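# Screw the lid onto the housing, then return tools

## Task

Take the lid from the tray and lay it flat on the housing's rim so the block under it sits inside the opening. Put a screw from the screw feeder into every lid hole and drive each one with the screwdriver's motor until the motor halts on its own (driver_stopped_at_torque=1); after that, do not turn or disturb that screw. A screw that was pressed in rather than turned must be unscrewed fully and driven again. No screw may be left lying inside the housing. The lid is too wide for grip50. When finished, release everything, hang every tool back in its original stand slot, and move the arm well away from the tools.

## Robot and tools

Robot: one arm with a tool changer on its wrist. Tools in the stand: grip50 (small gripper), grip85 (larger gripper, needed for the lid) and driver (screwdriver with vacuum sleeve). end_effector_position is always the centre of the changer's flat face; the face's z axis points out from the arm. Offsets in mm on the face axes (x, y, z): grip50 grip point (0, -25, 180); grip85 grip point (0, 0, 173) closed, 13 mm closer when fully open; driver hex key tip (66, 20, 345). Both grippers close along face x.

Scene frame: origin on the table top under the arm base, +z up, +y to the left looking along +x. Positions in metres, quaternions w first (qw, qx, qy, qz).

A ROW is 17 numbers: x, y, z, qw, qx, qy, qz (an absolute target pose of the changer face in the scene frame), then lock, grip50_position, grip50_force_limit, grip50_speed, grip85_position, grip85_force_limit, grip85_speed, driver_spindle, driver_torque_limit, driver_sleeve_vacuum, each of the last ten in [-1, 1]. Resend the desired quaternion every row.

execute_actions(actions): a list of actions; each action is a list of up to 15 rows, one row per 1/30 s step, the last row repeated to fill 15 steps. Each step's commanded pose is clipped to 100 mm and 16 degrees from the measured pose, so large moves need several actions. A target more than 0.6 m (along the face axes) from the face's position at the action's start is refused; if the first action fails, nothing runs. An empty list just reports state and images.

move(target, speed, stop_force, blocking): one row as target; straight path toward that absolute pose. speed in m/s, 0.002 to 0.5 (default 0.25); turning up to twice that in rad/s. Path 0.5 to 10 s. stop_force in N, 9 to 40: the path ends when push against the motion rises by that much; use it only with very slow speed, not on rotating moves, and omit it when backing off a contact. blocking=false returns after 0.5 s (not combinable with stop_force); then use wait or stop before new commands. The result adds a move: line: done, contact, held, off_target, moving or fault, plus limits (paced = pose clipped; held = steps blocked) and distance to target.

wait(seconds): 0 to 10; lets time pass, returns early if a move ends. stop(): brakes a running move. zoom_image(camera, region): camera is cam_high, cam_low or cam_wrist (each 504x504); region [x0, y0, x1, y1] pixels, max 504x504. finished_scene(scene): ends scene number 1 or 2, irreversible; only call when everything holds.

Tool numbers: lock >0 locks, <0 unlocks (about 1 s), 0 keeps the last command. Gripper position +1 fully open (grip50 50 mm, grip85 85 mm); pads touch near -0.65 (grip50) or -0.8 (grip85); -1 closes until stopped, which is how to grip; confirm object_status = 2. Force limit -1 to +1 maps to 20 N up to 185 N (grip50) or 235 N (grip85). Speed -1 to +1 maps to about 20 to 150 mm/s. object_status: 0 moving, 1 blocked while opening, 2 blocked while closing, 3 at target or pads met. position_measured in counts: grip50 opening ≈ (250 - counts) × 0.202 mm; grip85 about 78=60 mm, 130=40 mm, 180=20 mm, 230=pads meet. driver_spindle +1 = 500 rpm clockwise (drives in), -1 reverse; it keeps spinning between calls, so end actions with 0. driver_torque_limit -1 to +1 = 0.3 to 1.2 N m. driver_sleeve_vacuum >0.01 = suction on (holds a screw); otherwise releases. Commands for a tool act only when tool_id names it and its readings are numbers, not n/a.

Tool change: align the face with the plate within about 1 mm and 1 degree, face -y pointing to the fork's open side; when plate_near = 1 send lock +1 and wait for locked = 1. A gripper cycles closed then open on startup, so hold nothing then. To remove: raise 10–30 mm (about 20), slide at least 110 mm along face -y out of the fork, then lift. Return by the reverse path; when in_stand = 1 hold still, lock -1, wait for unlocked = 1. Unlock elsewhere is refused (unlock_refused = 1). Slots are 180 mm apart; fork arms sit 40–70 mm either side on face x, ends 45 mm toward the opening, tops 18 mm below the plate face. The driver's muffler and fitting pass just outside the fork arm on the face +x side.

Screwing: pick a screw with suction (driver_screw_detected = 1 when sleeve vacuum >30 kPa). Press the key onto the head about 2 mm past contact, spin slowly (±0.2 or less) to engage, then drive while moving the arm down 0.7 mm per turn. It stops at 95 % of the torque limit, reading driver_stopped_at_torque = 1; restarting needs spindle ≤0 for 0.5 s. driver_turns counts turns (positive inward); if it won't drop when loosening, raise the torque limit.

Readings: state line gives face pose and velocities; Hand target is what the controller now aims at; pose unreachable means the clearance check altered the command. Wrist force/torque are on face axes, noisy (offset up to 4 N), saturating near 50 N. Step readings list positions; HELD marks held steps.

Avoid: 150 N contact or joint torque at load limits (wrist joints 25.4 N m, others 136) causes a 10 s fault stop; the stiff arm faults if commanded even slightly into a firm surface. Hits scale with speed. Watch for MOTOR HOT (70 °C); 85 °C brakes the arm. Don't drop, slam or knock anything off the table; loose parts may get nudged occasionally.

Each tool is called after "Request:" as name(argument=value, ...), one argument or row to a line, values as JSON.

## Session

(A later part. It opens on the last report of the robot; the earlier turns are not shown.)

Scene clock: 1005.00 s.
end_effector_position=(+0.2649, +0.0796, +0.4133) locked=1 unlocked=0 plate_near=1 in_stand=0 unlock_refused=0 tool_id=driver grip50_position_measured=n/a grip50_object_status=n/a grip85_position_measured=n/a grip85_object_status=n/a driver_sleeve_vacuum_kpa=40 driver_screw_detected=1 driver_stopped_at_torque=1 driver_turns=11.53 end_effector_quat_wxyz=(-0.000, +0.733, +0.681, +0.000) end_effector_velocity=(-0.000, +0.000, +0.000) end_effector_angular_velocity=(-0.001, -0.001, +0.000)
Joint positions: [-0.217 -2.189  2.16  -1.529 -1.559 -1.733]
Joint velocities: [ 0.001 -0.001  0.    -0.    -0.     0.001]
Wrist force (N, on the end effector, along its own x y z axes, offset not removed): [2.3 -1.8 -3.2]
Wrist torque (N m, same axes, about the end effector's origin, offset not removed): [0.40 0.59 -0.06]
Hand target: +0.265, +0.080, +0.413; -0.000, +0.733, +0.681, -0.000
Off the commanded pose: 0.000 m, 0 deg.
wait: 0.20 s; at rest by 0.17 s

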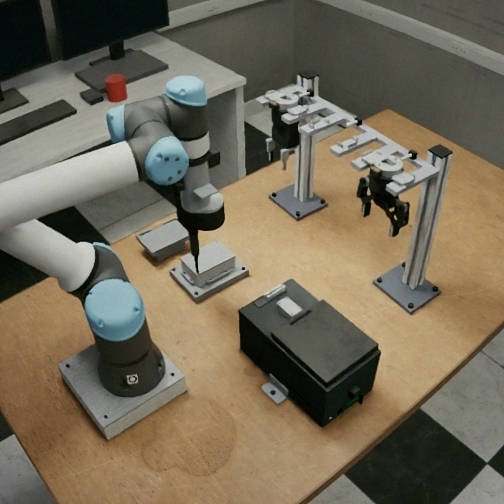

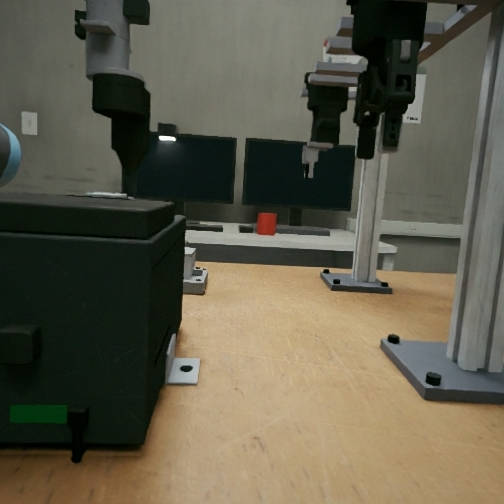

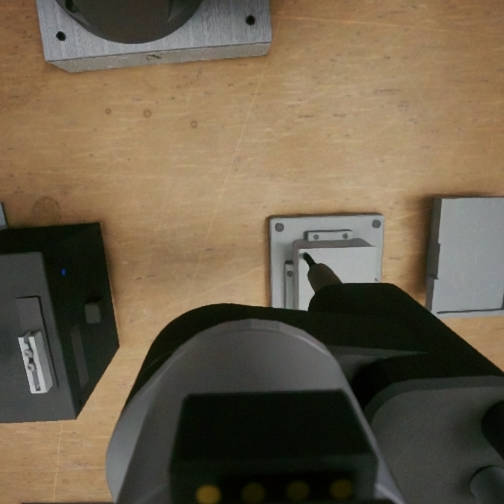

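Request:
execute_actions(
  actions=[
    [[0.26495,0.0796,0.41332,0,0.7325,0.6807,0,0,0,0,0,0,0,0,0,0,-1],[0.26495,0.0796,0.41332,0,0.7325,0.6807,0,0,0,0,0,0,0,0,0,0,-1],[0.26495,0.0796,0.41332,0,0.7325,0.6807,0,0,0,0,0,0,0,0,0,0,-1],[0.26495,0.0796,0.41332,0,0.7325,0.6807,0,0,0,0,0,0,0,0,0,0,-1],[0.26495,0.0796,0.41332,0,0.7325,0.6807,0,0,0,0,0,0,0,0,0,0,-1],[0.26495,0.0796,0.4140,0,0.7325,0.6807,0,0,0,0,0,0,0,0,0,0,-1],[0.26495,0.0796,0.4147,0,0.7325,0.6807,0,0,0,0,0,0,0,0,0,0,-1],[0.26495,0.0796,0.4155,0,0.7325,0.6807,0,0,0,0,0,0,0,0,0,0,-1],[0.26495,0.0796,0.4165,0,0.7325,0.6807,0,0,0,0,0,0,0,0,0,0,-1],[0.26495,0.0796,0.4177,0,0.7325,0.6807,0,0,0,0,0,0,0,0,0,0,-1],[0.26495,0.0796,0.4190,0,0.7325,0.6807,0,0,0,0,0,0,0,0,0,0,-1],[0.26495,0.0796,0.4205,0,0.7325,0.6807,0,0,0,0,0,0,0,0,0,0,-1],[0.26495,0.0796,0.4220,0,0.7325,0.6807,0,0,0,0,0,0,0,0,0,0,-1],[0.26495,0.0796,0.4235,0,0.7325,0.6807,0,0,0,0,0,0,0,0,0,0,-1],[0.26495,0.0796,0.4250,0,0.7325,0.6807,0,0,0,0,0,0,0,0,0,0,-1]],
  ],
)

Request:
move(
  target=[0.3116,-0.1629,0.5300,0,0.7325,0.6807,0,0,0,0,0,0,0,0,0,0,-1],
  speed=0.25,
)

Request:
execute_actions(
  actions=[
    [[0.3116,-0.1629,0.5260,0,0.7325,0.6807,0,0,0,0,0,0,0,0,0,0,-1],[0.3116,-0.1629,0.5220,0,0.7325,0.6807,0,0,0,0,0,0,0,0,0,0,-1],[0.3116,-0.1629,0.5180,0,0.7325,0.6807,0,0,0,0,0,0,0,0,0,0,-1],[0.3116,-0.1629,0.5145,0,0.7325,0.6807,0,0,0,0,0,0,0,0,0,0,-1]],
  ],
)

Request:
wait(
  seconds=0.2,
)

Request:
zoom_image(
  camera="cam_low",
  region=[110, 180, 150, 210],
)

Request:
zoom_image(
  camera="cam_wrist",
  region=[285, 230, 335, 280],
)

Scene clock: 1034.53 s.
end_effector_position=(+0.2649, +0.0797, +0.4195) locked=1 unlocked=0 plate_near=1 in_stand=0 unlock_refused=0 tool_id=driver grip50_position_measured=n/a grip50_object_status=n/a grip85_position_measured=n/a grip85_object_status=n/a driver_sleeve_vacuum_kpa=0 driver_screw_detected=0 driver_stopped_at_torque=1 driver_turns=11.53 end_effector_quat_wxyz=(+0.000, +0.732, +0.681, +0.000) end_effector_velocity=(+0.000, +0.000, +0.039) end_effector_angular_velocity=(+0.001, -0.001, +0.002)
Joint positions: [-0.217 -2.188  2.144 -1.514 -1.559 -1.733]
Joint velocities: [-0.001  0.006 -0.102  0.095  0.001 -0.003]
Wrist force (N, on the end effector, along its own x y z axes, offset not removed): [3.0 -3.2 1.2]
Wrist torque (N m, same axes, about the end effector's origin, offset not removed): [0.05 -0.41 0.14]
Hand target: +0.265, +0.080, +0.425; +0.000, +0.733, +0.681, +0.000
Off the commanded pose: 0.005 m, 0 deg.
Step readings (end_effector_position):
0: (+0.2649, +0.0796, +0.4133)
1: (+0.2649, +0.0796, +0.4133)
2: (+0.2649, +0.0796, +0.4133)
4: (+0.2649, +0.0796, +0.4133)
8: (+0.2649, +0.0796, +0.4135)
15: end_effector_position above

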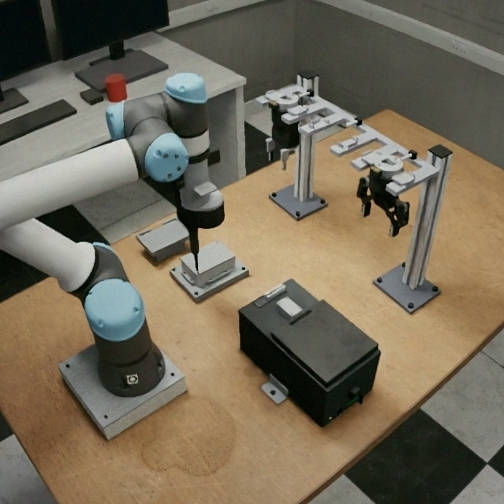

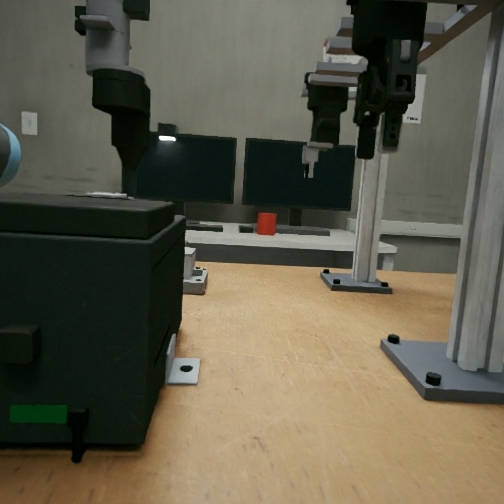

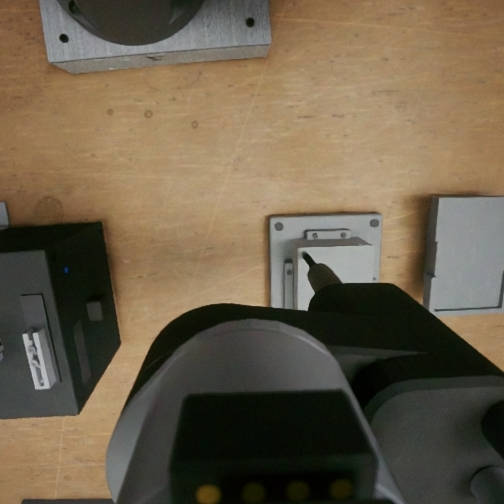

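Scene clock: 1036.20 s.
end_effector_position=(+0.3120, -0.1630, +0.5298) locked=1 unlocked=0 plate_near=1 in_stand=0 unlock_refused=0 tool_id=driver grip50_position_measured=n/a grip50_object_status=n/a grip85_position_measured=n/a grip85_object_status=n/a driver_sleeve_vacuum_kpa=0 driver_screw_detected=0 driver_stopped_at_torque=1 driver_turns=11.53 end_effector_quat_wxyz=(+0.000, +0.733, +0.681, +0.001) end_effector_velocity=(+0.001, -0.002, +0.001) end_effector_angular_velocity=(+0.000, +0.000, +0.001)
Joint positions: [-0.856 -1.93   1.743 -1.368 -1.567 -2.372]
Joint velocities: [-0.002  0.004 -0.005  0.001 -0.    -0.003]
Wrist force (N, on the end effector, along its own x y z axes, offset not removed): [-0.7 -3.2 3.5]
Wrist torque (N m, same axes, about the end effector's origin, offset not removed): [-0.02 0.07 0.10]
Hand target: +0.312, -0.163, +0.530; +0.000, +0.733, +0.681, +0.001
Off the commanded pose: 0.001 m, 0 deg.
move: done

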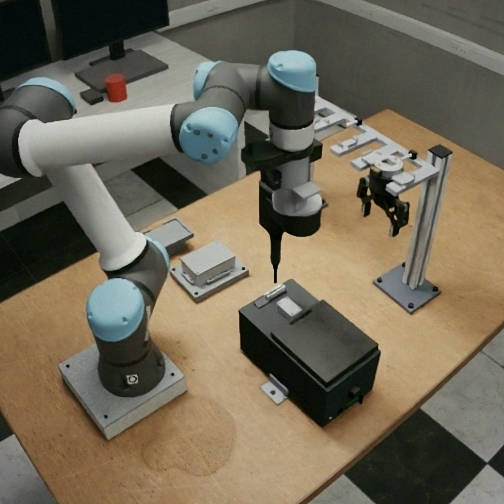

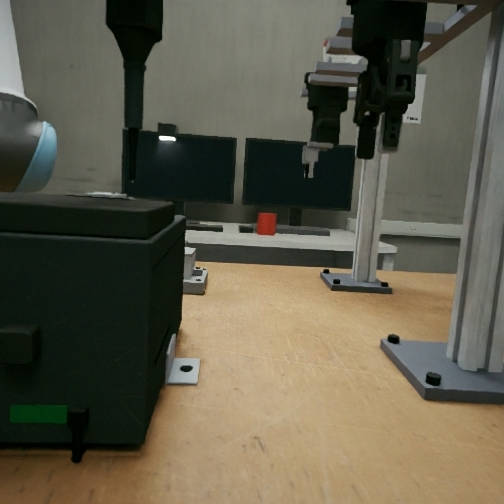

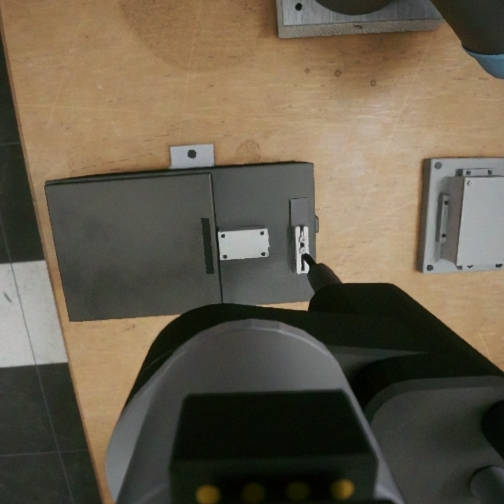

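Scene clock: 1036.70 s.
end_effector_position=(+0.3116, -0.1629, +0.5148) locked=1 unlocked=0 plate_near=1 in_stand=0 unlock_refused=0 tool_id=driver grip50_position_measured=n/a grip50_object_status=n/a grip85_position_measured=n/a grip85_object_status=n/a driver_sleeve_vacuum_kpa=0 driver_screw_detected=0 driver_stopped_at_torque=1 driver_turns=11.53 end_effector_quat_wxyz=(-0.000, +0.733, +0.681, +0.000) end_effector_velocity=(-0.000, +0.000, -0.003) end_effector_angular_velocity=(-0.000, -0.000, +0.000)
Joint positions: [-0.856 -1.937  1.786 -1.403 -1.569 -2.372]
Joint velocities: [ 0.    -0.002  0.008 -0.007  0.     0.   ]
Wrist force (N, on the end effector, along its own x y z axes, offset not removed): [2.4 -2.8 1.2]
Wrist torque (N m, same axes, about the end effector's origin, offset not removed): [-0.05 -0.05 -0.11]
Hand target: +0.312, -0.163, +0.514; -0.000, +0.733, +0.681, -0.000
Off the commanded pose: 0.000 m, 0 deg.
Step readings (end_effector_position):
0: (+0.3120, -0.1630, +0.5298)
1: (+0.3121, -0.1631, +0.5298)
2: (+0.3121, -0.1631, +0.5294)
4: (+0.3119, -0.1630, +0.5260)
8: (+0.3116, -0.1630, +0.5176)
15: end_effector_position above

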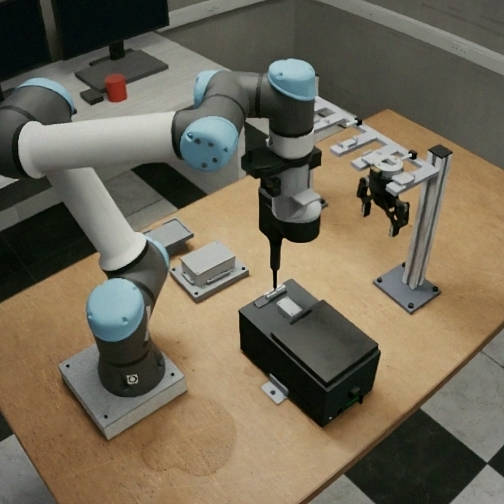

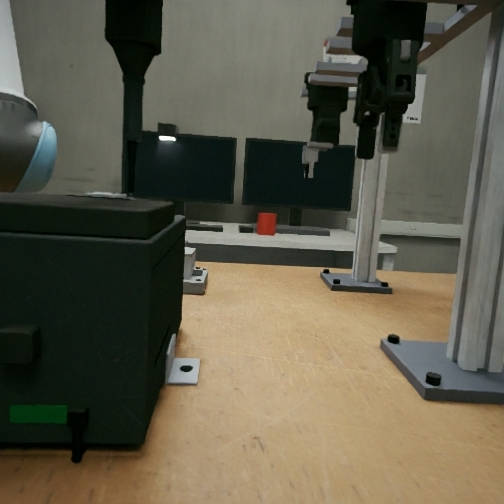

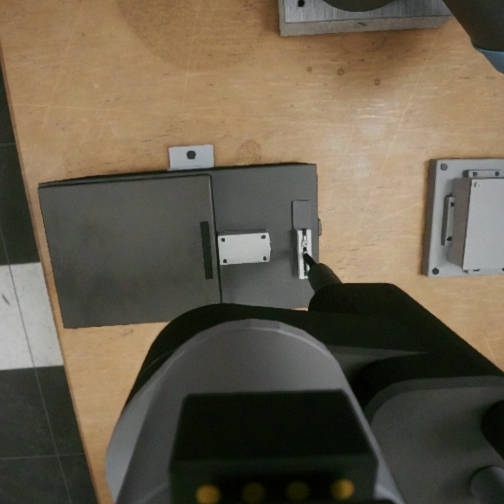

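Scene clock: 1036.90 s.
end_effector_position=(+0.3116, -0.1629, +0.5145) locked=1 unlocked=0 plate_near=1 in_stand=0 unlock_refused=0 tool_id=driver grip50_position_measured=n/a grip50_object_status=n/a grip85_position_measured=n/a grip85_object_status=n/a driver_sleeve_vacuum_kpa=0 driver_screw_detected=0 driver_stopped_at_torque=1 driver_turns=11.53 end_effector_quat_wxyz=(+0.000, +0.733, +0.681, +0.000) end_effector_velocity=(+0.000, +0.000, +0.000) end_effector_angular_velocity=(-0.000, -0.001, +0.001)
Joint positions: [-0.856 -1.937  1.787 -1.404 -1.569 -2.372]
Joint velocities: [ 0.    -0.     0.    -0.001  0.001 -0.   ]
Wrist force (N, on the end effector, along its own x y z axes, offset not removed): [3.5 -6.0 1.3]
Wrist torque (N m, same axes, about the end effector's origin, offset not removed): [-0.16 -0.11 -0.05]
Hand target: +0.312, -0.163, +0.514; -0.000, +0.733, +0.681, -0.000
Off the commanded pose: 0.000 m, 0 deg.
wait: 0.20 s; at rest by 0.17 s

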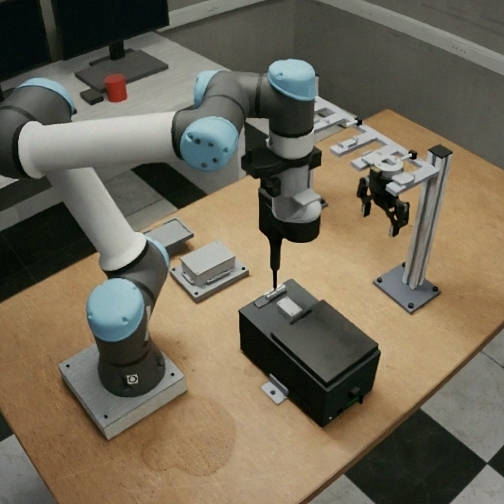

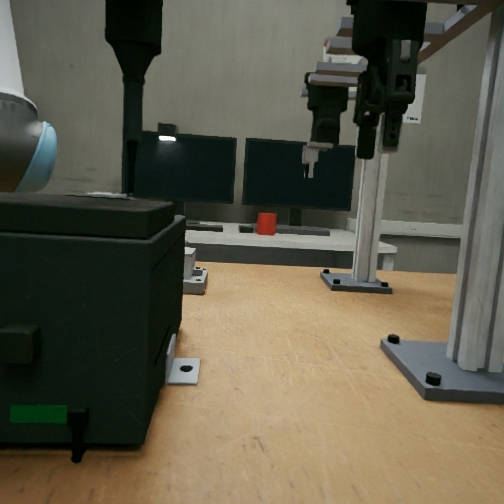

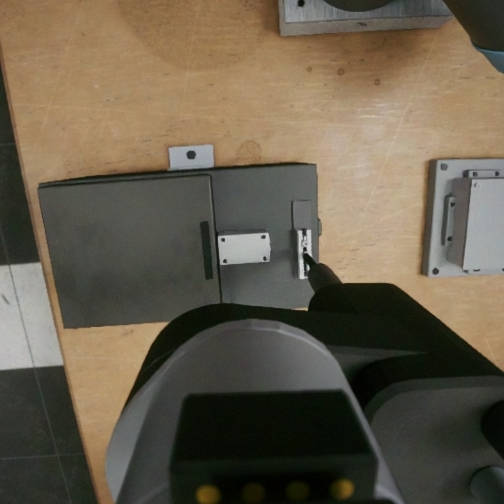

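Region (110, 180, 150, 210) of cam_low's 504x504 image, scaled by 12.600, with more detail than that image has; it fills the top 378 rows of this view, and the rest is white.

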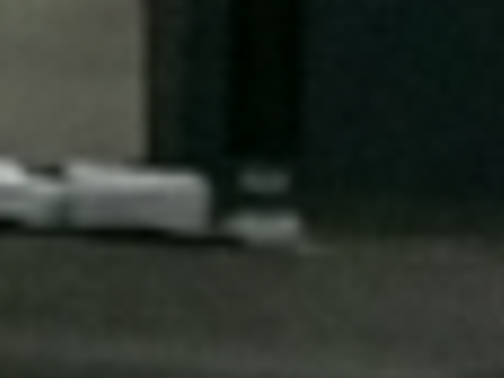

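Region (285, 230, 335, 280) of cam_wrist's 504x504 image, scaled by 10.080, with more detail than that image has.

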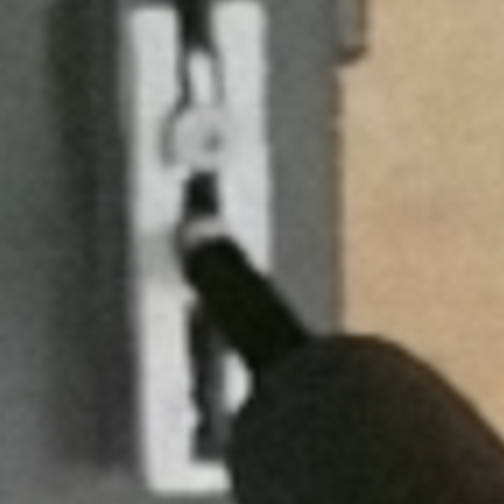

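Request:
execute_actions(
  actions=[
    [[0.3116,-0.1629,0.5141,0,0.7325,0.6807,0,0,0,0,0,0,0,0,0,0,1],[0.3116,-0.1629,0.5137,0,0.7325,0.6807,0,0,0,0,0,0,0,0,0,0,1],[0.3116,-0.1629,0.5133,0,0.7325,0.6807,0,0,0,0,0,0,0,0,0,0,1],[0.3116,-0.1629,0.5129,0,0.7325,0.6807,0,0,0,0,0,0,0,0,0,0,1],[0.3116,-0.1629,0.5125,0,0.7325,0.6807,0,0,0,0,0,0,0,0,0,0,1],[0.3116,-0.1629,0.5121,0,0.7325,0.6807,0,0,0,0,0,0,0,0,0,0,1],[0.3116,-0.1629,0.5117,0,0.7325,0.6807,0,0,0,0,0,0,0,0,0,0,1],[0.3116,-0.1629,0.5113,0,0.7325,0.6807,0,0,0,0,0,0,0,0,0,0,1],[0.3116,-0.1629,0.5110,0,0.7325,0.6807,0,0,0,0,0,0,0,0,0,0,1]],
    [[0.3116,-0.1629,0.5110,0,0.7325,0.6807,0,0,0,0,0,0,0,0,0.15,0,1],[0.3116,-0.1629,0.5110,0,0.7325,0.6807,0,0,0,0,0,0,0,0,0.15,0,1],[0.3116,-0.1629,0.5110,0,0.7325,0.6807,0,0,0,0,0,0,0,0,0.15,0,1],[0.3116,-0.1629,0.5110,0,0.7325,0.6807,0,0,0,0,0,0,0,0,0.15,0,1],[0.3116,-0.1629,0.5110,0,0.7325,0.6807,0,0,0,0,0,0,0,0,0.15,0,1],[0.3116,-0.1629,0.5110,0,0.7325,0.6807,0,0,0,0,0,0,0,0,0.15,0,1],[0.3116,-0.1629,0.5110,0,0.7325,0.6807,0,0,0,0,0,0,0,0,0.15,0,1],[0.3116,-0.1629,0.5110,0,0.7325,0.6807,0,0,0,0,0,0,0,0,0.15,0,1],[0.3116,-0.1629,0.5110,0,0.7325,0.6807,0,0,0,0,0,0,0,0,0.15,0,1],[0.3116,-0.1629,0.5110,0,0.7325,0.6807,0,0,0,0,0,0,0,0,0.15,0,1],[0.3116,-0.1629,0.5110,0,0.7325,0.6807,0,0,0,0,0,0,0,0,0.15,0,1],[0.3116,-0.1629,0.5110,0,0.7325,0.6807,0,0,0,0,0,0,0,0,0,0,1]],
  ],
)

Scene clock: 1054.90 s.
end_effector_position=(+0.3116, -0.1629, +0.5110) locked=1 unlocked=0 plate_near=1 in_stand=0 unlock_refused=0 tool_id=driver grip50_position_measured=n/a grip50_object_status=n/a grip85_position_measured=n/a grip85_object_status=n/a driver_sleeve_vacuum_kpa=40 driver_screw_detected=1 driver_stopped_at_torque=0 driver_turns=11.96 end_effector_quat_wxyz=(+0.000, +0.733, +0.681, -0.000) end_effector_velocity=(+0.000, -0.000, -0.000) end_effector_angular_velocity=(-0.000, -0.000, -0.001)
Joint positions: [-0.856 -1.939  1.797 -1.412 -1.569 -2.372]
Joint velocities: [-0.     0.     0.    -0.001  0.     0.   ]
Wrist force (N, on the end effector, along its own x y z axes, offset not removed): [2.0 0.8 0.3]
Wrist torque (N m, same axes, about the end effector's origin, offset not removed): [0.12 -0.27 0.17]
Hand target: +0.312, -0.163, +0.511; -0.000, +0.733, +0.681, -0.000
Off the commanded pose: 0.000 m, 0 deg.
Step readings (end_effector_position; steps 1 to 15: 1st action; 16 to 30: 2nd action):
0: (+0.3116, -0.1629, +0.5145)
1: (+0.3116, -0.1629, +0.5145)
2: (+0.3116, -0.1629, +0.5144)
4: (+0.3116, -0.1629, +0.5141)
8: (+0.3116, -0.1629, +0.5128)
15: (+0.3116, -0.1629, +0.5112)
16: (+0.3116, -0.1629, +0.5111)
17: (+0.3116, -0.1629, +0.5111)
19: (+0.3116, -0.1629, +0.5110)
23: (+0.3116, -0.1629, +0.5110)
30: end_effector_position above

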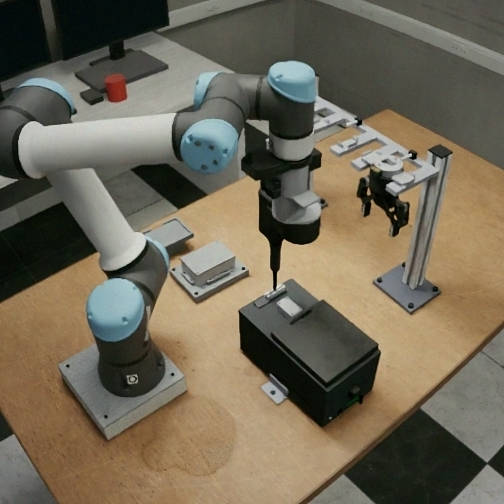

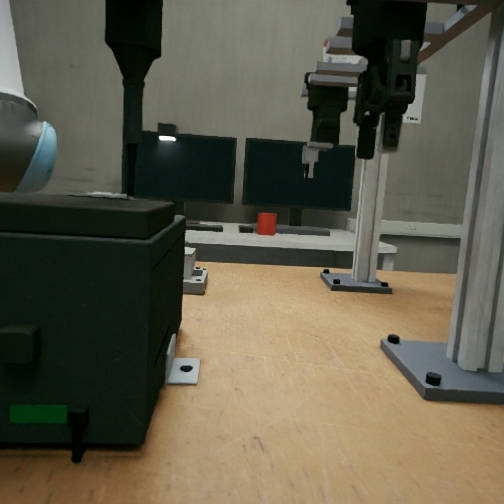

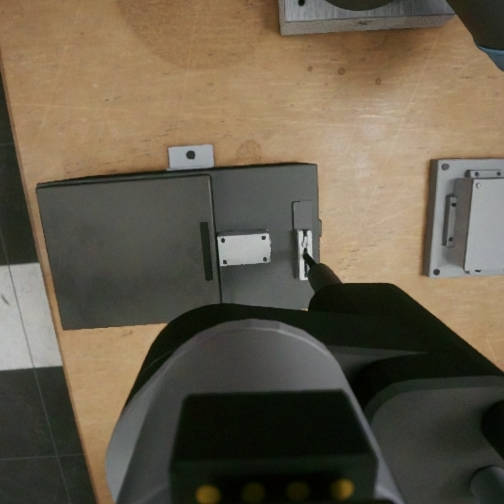

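Request:
move(
  target=[0.3116,-0.1629,0.5350,0,0.7325,0.6807,0,0,0,0,0,0,0,0,0,0,1],
  speed=0.05,
)

Request:
move(
  target=[0.37495,0.1386,0.4330,0,0.7325,0.6807,0,0,0,0,0,0,0,0,0,0,1],
  speed=0.25,
)

Request:
execute_actions(
  actions=[
    [[0.37495,0.1386,0.4315,0,0.7325,0.6807,0,0,0,0,0,0,0,0,0,0,1],[0.37495,0.1386,0.4300,0,0.7325,0.6807,0,0,0,0,0,0,0,0,0,0,1],[0.37495,0.1386,0.4285,0,0.7325,0.6807,0,0,0,0,0,0,0,0,0,0,1]],
  ],
)

Request:
zoom_image(
  camera="cam_wrist",
  region=[290, 240, 320, 270],
)

Scene clock: 1062.00 s.
end_effector_position=(+0.3116, -0.1629, +0.5348) locked=1 unlocked=0 plate_near=1 in_stand=0 unlock_refused=0 tool_id=driver grip50_position_measured=n/a grip50_object_status=n/a grip85_position_measured=n/a grip85_object_status=n/a driver_sleeve_vacuum_kpa=40 driver_screw_detected=1 driver_stopped_at_torque=0 driver_turns=11.96 end_effector_quat_wxyz=(+0.000, +0.733, +0.681, -0.000) end_effector_velocity=(+0.000, -0.000, +0.002) end_effector_angular_velocity=(+0.001, -0.000, -0.001)
Joint positions: [-0.856 -1.928  1.729 -1.355 -1.569 -2.372]
Joint velocities: [-0.     0.001 -0.005  0.004  0.     0.   ]
Wrist force (N, on the end effector, along its own x y z axes, offset not removed): [0.2 0.2 3.6]
Wrist torque (N m, same axes, about the end effector's origin, offset not removed): [0.35 -0.17 0.00]
Hand target: +0.312, -0.163, +0.535; +0.000, +0.733, +0.681, +0.000
Off the commanded pose: 0.000 m, 0 deg.
move: done

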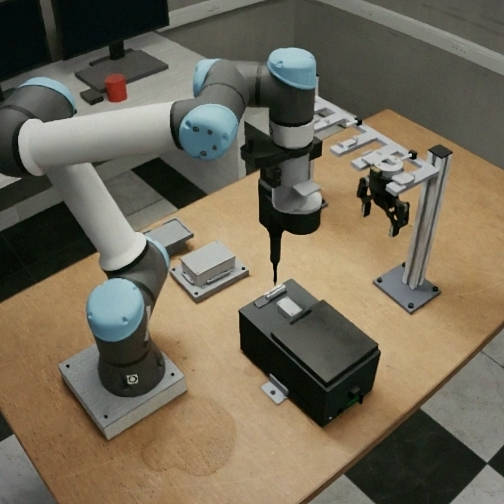

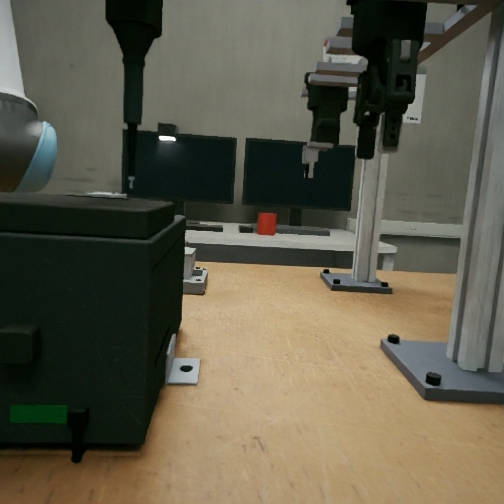

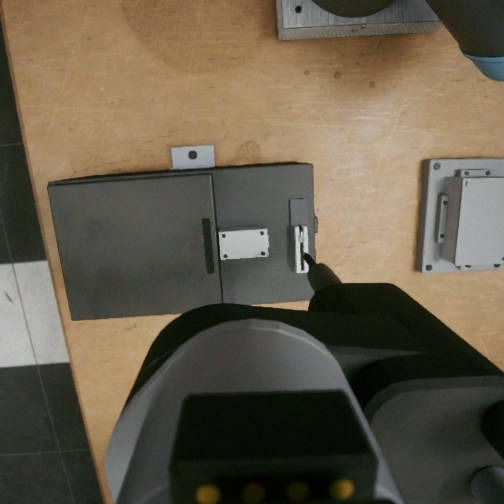

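Scene clock: 1063.90 s.
end_effector_position=(+0.3742, +0.1389, +0.4329) locked=1 unlocked=0 plate_near=1 in_stand=0 unlock_refused=0 tool_id=driver grip50_position_measured=n/a grip50_object_status=n/a grip85_position_measured=n/a grip85_object_status=n/a driver_sleeve_vacuum_kpa=40 driver_screw_detected=1 driver_stopped_at_torque=0 driver_turns=11.96 end_effector_quat_wxyz=(-0.000, +0.733, +0.681, -0.001) end_effector_velocity=(+0.001, +0.001, -0.001) end_effector_angular_velocity=(+0.001, +0.001, -0.001)
Joint positions: [ 0.014 -1.836  1.921 -1.644 -1.558 -1.502]
Joint velocities: [ 0.004  0.004 -0.002 -0.001  0.001  0.004]
Wrist force (N, on the end effector, along its own x y z axes, offset not removed): [0.3 -3.6 -0.6]
Wrist torque (N m, same axes, about the end effector's origin, offset not removed): [-0.23 -0.05 0.01]
Hand target: +0.374, +0.139, +0.433; -0.000, +0.733, +0.681, -0.001
Off the commanded pose: 0.001 m, 0 deg.
move: done

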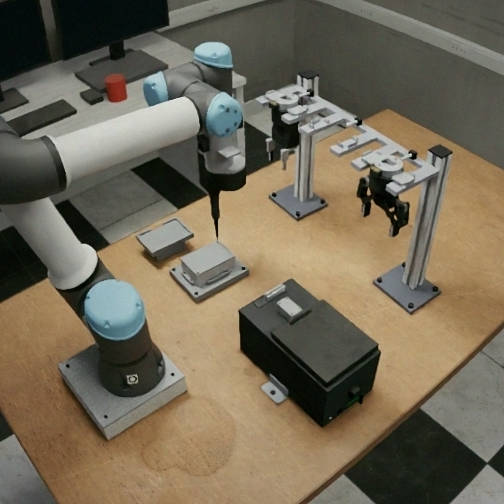

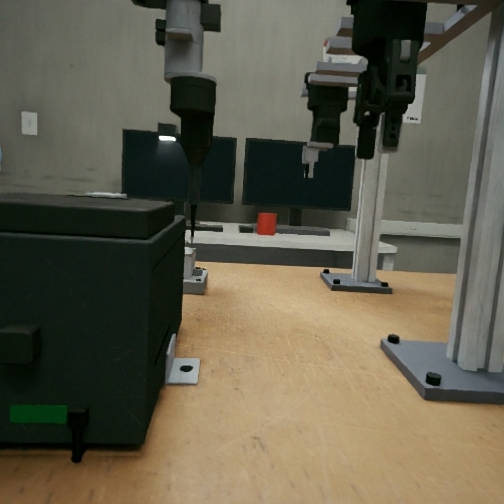

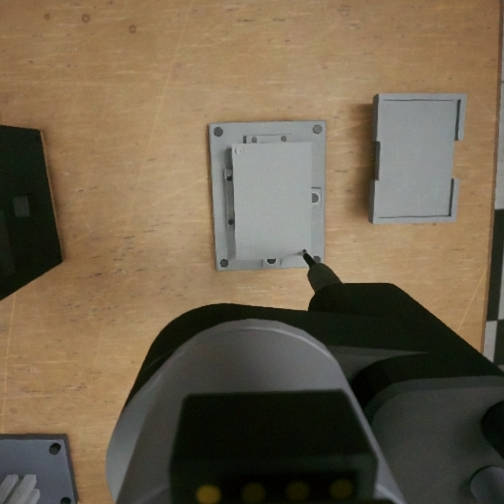

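Scene clock: 1064.40 s.
end_effector_position=(+0.3749, +0.1386, +0.4286) locked=1 unlocked=0 plate_near=1 in_stand=0 unlock_refused=0 tool_id=driver grip50_position_measured=n/a grip50_object_status=n/a grip85_position_measured=n/a grip85_object_status=n/a driver_sleeve_vacuum_kpa=40 driver_screw_detected=1 driver_stopped_at_torque=0 driver_turns=11.96 end_effector_quat_wxyz=(+0.000, +0.733, +0.681, +0.000) end_effector_velocity=(+0.000, -0.000, -0.001) end_effector_angular_velocity=(+0.001, -0.000, -0.002)
Joint positions: [ 0.013 -1.835  1.931 -1.658 -1.557 -1.503]
Joint velocities: [-0.001  0.     0.002 -0.002  0.001  0.001]
Wrist force (N, on the end effector, along its own x y z axes, offset not removed): [2.4 -2.8 0.5]
Wrist torque (N m, same axes, about the end effector's origin, offset not removed): [0.02 0.00 0.01]
Hand target: +0.375, +0.139, +0.428; -0.000, +0.733, +0.681, +0.000
Off the commanded pose: 0.000 m, 0 deg.
Step readings (end_effector_position):
0: (+0.3742, +0.1389, +0.4329)
1: (+0.3742, +0.1390, +0.4329)
2: (+0.3744, +0.1389, +0.4329)
4: (+0.3747, +0.1388, +0.4317)
8: (+0.3749, +0.1387, +0.4294)
15: end_effector_position above

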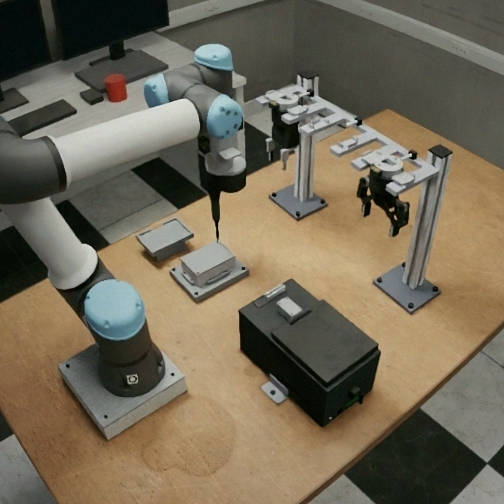

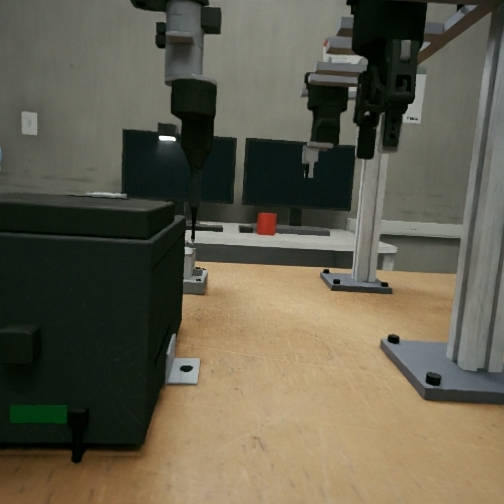

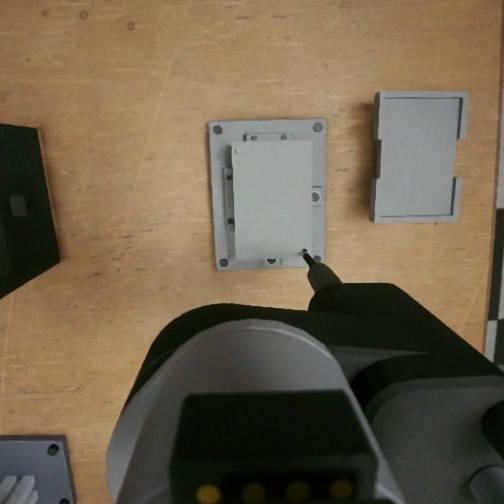

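Region (290, 240, 320, 270) of cam_wrist's 504x504 image, scaled by 16.800, with more detail than that image has.

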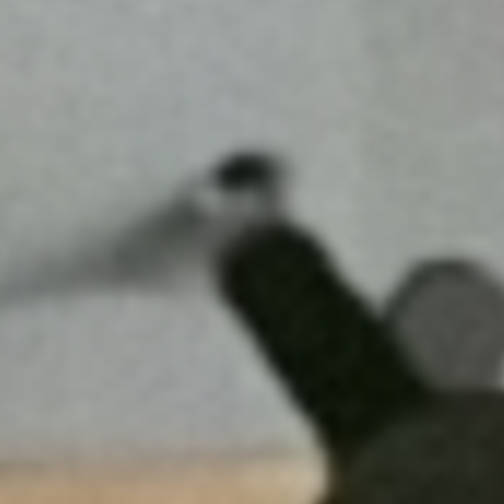

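Request:
execute_actions(
  actions=[
    [[0.3745,0.1394,0.4275,0,0.7325,0.6807,0,0,0,0,0,0,0,0,0,0,1],[0.37415,0.1402,0.4260,0,0.7325,0.6807,0,0,0,0,0,0,0,0,0,0,1]],
  ],
)

Request:
zoom_image(
  camera="cam_wrist",
  region=[290, 240, 320, 270],
)

Request:
zoom_image(
  camera="cam_low",
  region=[175, 225, 215, 255],
)

Scene clock: 1072.07 s.
end_effector_position=(+0.3742, +0.1402, +0.4260) locked=1 unlocked=0 plate_near=1 in_stand=0 unlock_refused=0 tool_id=driver grip50_position_measured=n/a grip50_object_status=n/a grip85_position_measured=n/a grip85_object_status=n/a driver_sleeve_vacuum_kpa=40 driver_screw_detected=1 driver_stopped_at_torque=0 driver_turns=11.96 end_effector_quat_wxyz=(-0.000, +0.733, +0.681, -0.000) end_effector_velocity=(-0.000, +0.000, -0.000) end_effector_angular_velocity=(-0.000, -0.000, +0.002)
Joint positions: [ 0.017 -1.835  1.938 -1.664 -1.557 -1.499]
Joint velocities: [ 0.001 -0.     0.001 -0.001 -0.    -0.   ]
Wrist force (N, on the end effector, along its own x y z axes, offset not removed): [1.4 -4.5 1.2]
Wrist torque (N m, same axes, about the end effector's origin, offset not removed): [-0.17 -0.17 -0.09]
Hand target: +0.374, +0.140, +0.426; +0.000, +0.733, +0.681, -0.000
Off the commanded pose: 0.000 m, 0 deg.
Step readings (end_effector_position):
0: (+0.3749, +0.1386, +0.4285)
1: (+0.3749, +0.1386, +0.4285)
2: (+0.3749, +0.1387, +0.4283)
4: (+0.3746, +0.1392, +0.4274)
8: (+0.3743, +0.1399, +0.4263)
15: end_effector_position above

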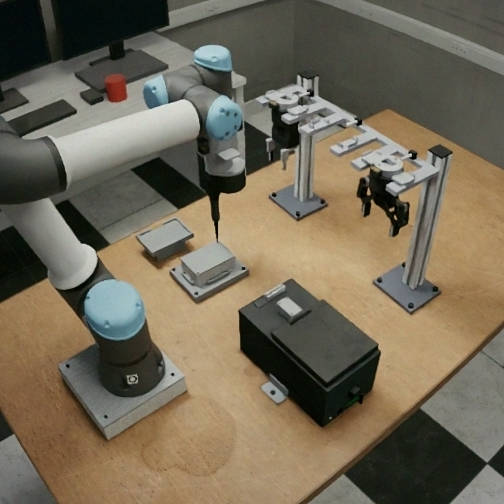

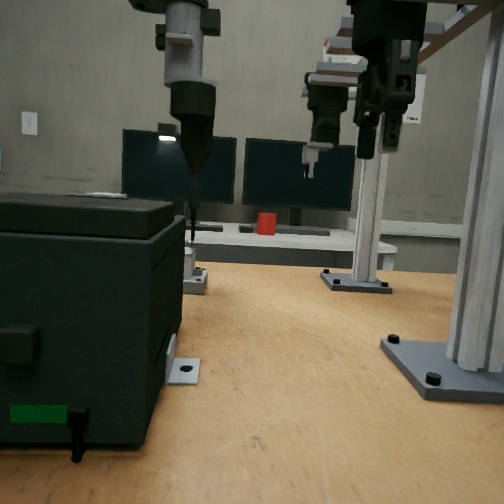

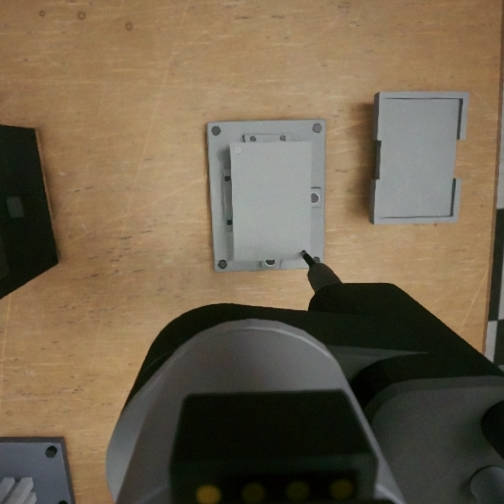

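Region (290, 240, 320, 270) of cam_wrist's 504x504 image, scaled by 16.800, with more detail than that image has.

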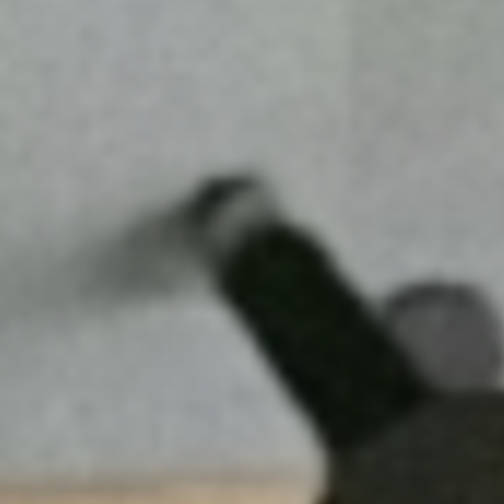

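Region (175, 225, 215, 255) of cam_low's 504x504 image, scaled by 12.600, with more detail than that image has; it fills the top 378 rows of this view, and the rest is white.

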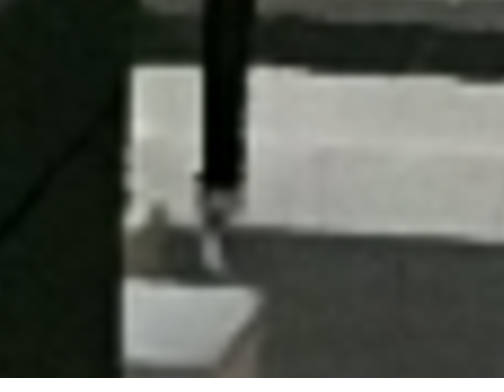

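Request:
execute_actions(
  actions=[
    [[0.37415,0.1402,0.4256,0,0.7325,0.6807,0,0,0,0,0,0,0,0,0,0,1],[0.37415,0.1402,0.4252,0,0.7325,0.6807,0,0,0,0,0,0,0,0,0,0,1],[0.37415,0.1402,0.4248,0,0.7325,0.6807,0,0,0,0,0,0,0,0,0,0,1],[0.37415,0.1402,0.4244,0,0.7325,0.6807,0,0,0,0,0,0,0,0,0,0,1],[0.37415,0.1402,0.4240,0,0.7325,0.6807,0,0,0,0,0,0,0,0,0,0,1],[0.37415,0.1402,0.4236,0,0.7325,0.6807,0,0,0,0,0,0,0,0,0,0,1],[0.37415,0.1402,0.4232,0,0.7325,0.6807,0,0,0,0,0,0,0,0,0,0,1],[0.37415,0.1402,0.4228,0,0.7325,0.6807,0,0,0,0,0,0,0,0,0,0,1],[0.37415,0.1402,0.4224,0,0.7325,0.6807,0,0,0,0,0,0,0,0,0,0,1],[0.37415,0.1402,0.4220,0,0.7325,0.6807,0,0,0,0,0,0,0,0,0,0,1],[0.37415,0.1402,0.4215,0,0.7325,0.6807,0,0,0,0,0,0,0,0,0,0,1]],
  ],
)

Request:
wait(
  seconds=0.2,
)

Request:
zoom_image(
  camera="cam_wrist",
  region=[290, 240, 320, 270],
)

Scene clock: 1080.63 s.
end_effector_position=(+0.3741, +0.1402, +0.4219) locked=1 unlocked=0 plate_near=1 in_stand=0 unlock_refused=0 tool_id=driver grip50_position_measured=n/a grip50_object_status=n/a grip85_position_measured=n/a grip85_object_status=n/a driver_sleeve_vacuum_kpa=40 driver_screw_detected=1 driver_stopped_at_torque=0 driver_turns=11.96 end_effector_quat_wxyz=(-0.000, +0.733, +0.681, -0.000) end_effector_velocity=(+0.000, +0.000, -0.005) end_effector_angular_velocity=(+0.000, +0.000, +0.001)
Joint positions: [ 0.017 -1.834  1.948 -1.675 -1.557 -1.499]
Joint velocities: [ 0.     0.002  0.011 -0.013  0.    -0.   ]
Wrist force (N, on the end effector, along its own x y z axes, offset not removed): [-0.7 -1.1 2.1]
Wrist torque (N m, same axes, about the end effector's origin, offset not removed): [-0.08 0.28 0.04]
Hand target: +0.374, +0.140, +0.422; -0.000, +0.733, +0.681, -0.000
Off the commanded pose: 0.000 m, 0 deg.
Step readings (end_effector_position):
0: (+0.3741, +0.1402, +0.4260)
1: (+0.3741, +0.1402, +0.4260)
2: (+0.3741, +0.1402, +0.4259)
4: (+0.3741, +0.1402, +0.4256)
8: (+0.3741, +0.1402, +0.4243)
15: end_effector_position above

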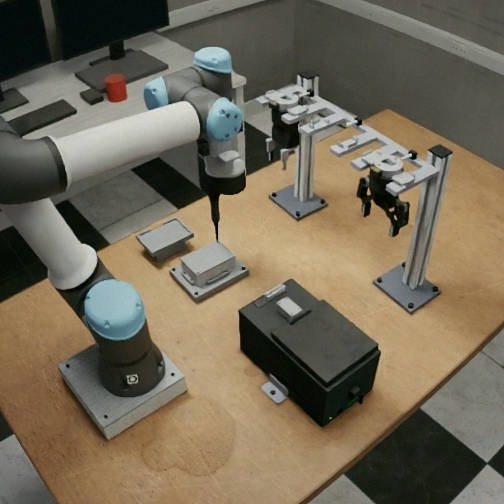

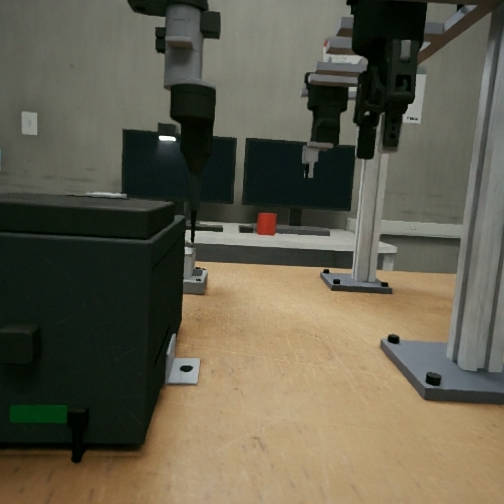

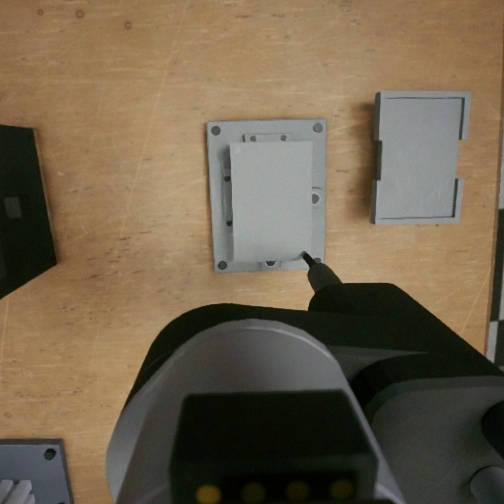

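Scene clock: 1080.83 s.
end_effector_position=(+0.3741, +0.1402, +0.4216) locked=1 unlocked=0 plate_near=1 in_stand=0 unlock_refused=0 tool_id=driver grip50_position_measured=n/a grip50_object_status=n/a grip85_position_measured=n/a grip85_object_status=n/a driver_sleeve_vacuum_kpa=40 driver_screw_detected=1 driver_stopped_at_torque=0 driver_turns=11.96 end_effector_quat_wxyz=(+0.000, +0.733, +0.681, -0.000) end_effector_velocity=(+0.000, -0.000, -0.000) end_effector_angular_velocity=(-0.001, -0.001, -0.001)
Joint positions: [ 0.017 -1.834  1.948 -1.676 -1.557 -1.499]
Joint velocities: [-0.     0.     0.    -0.002 -0.001  0.001]
Wrist force (N, on the end effector, along its own x y z axes, offset not removed): [-0.2 -3.1 0.6]
Wrist torque (N m, same axes, about the end effector's origin, offset not removed): [0.08 0.05 0.16]
Hand target: +0.374, +0.140, +0.422; -0.000, +0.733, +0.681, -0.000
Off the commanded pose: 0.000 m, 0 deg.
wait: 0.20 s; at rest by 0.17 s

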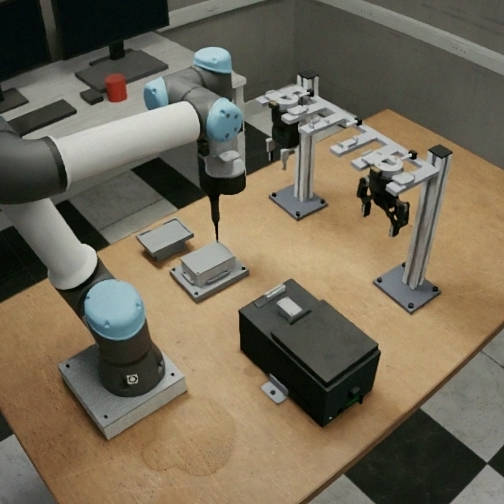

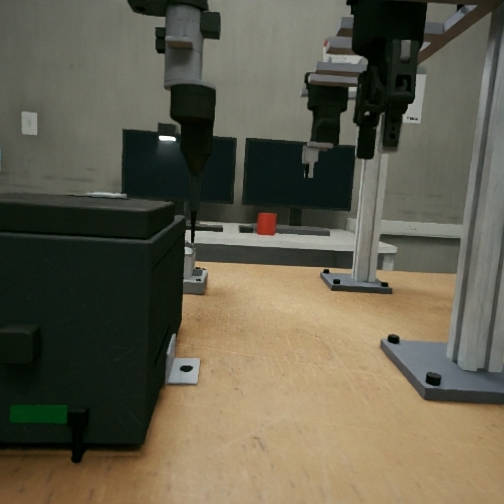

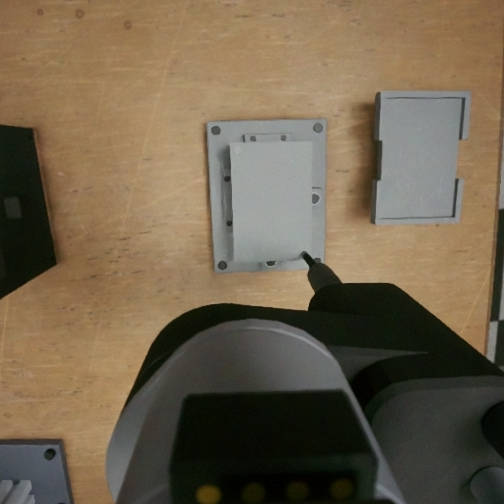

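Region (290, 240, 320, 270) of cam_wrist's 504x504 image, scaled by 16.800, with more detail than that image has.

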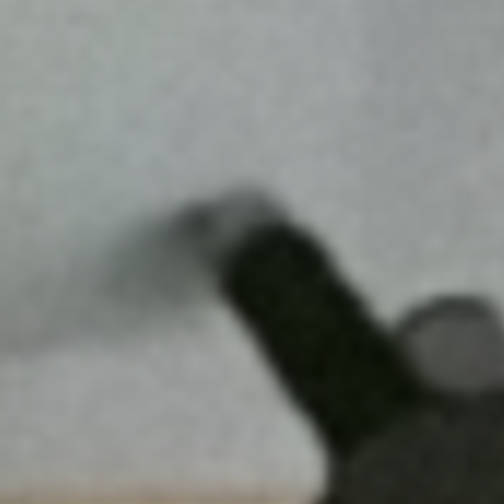

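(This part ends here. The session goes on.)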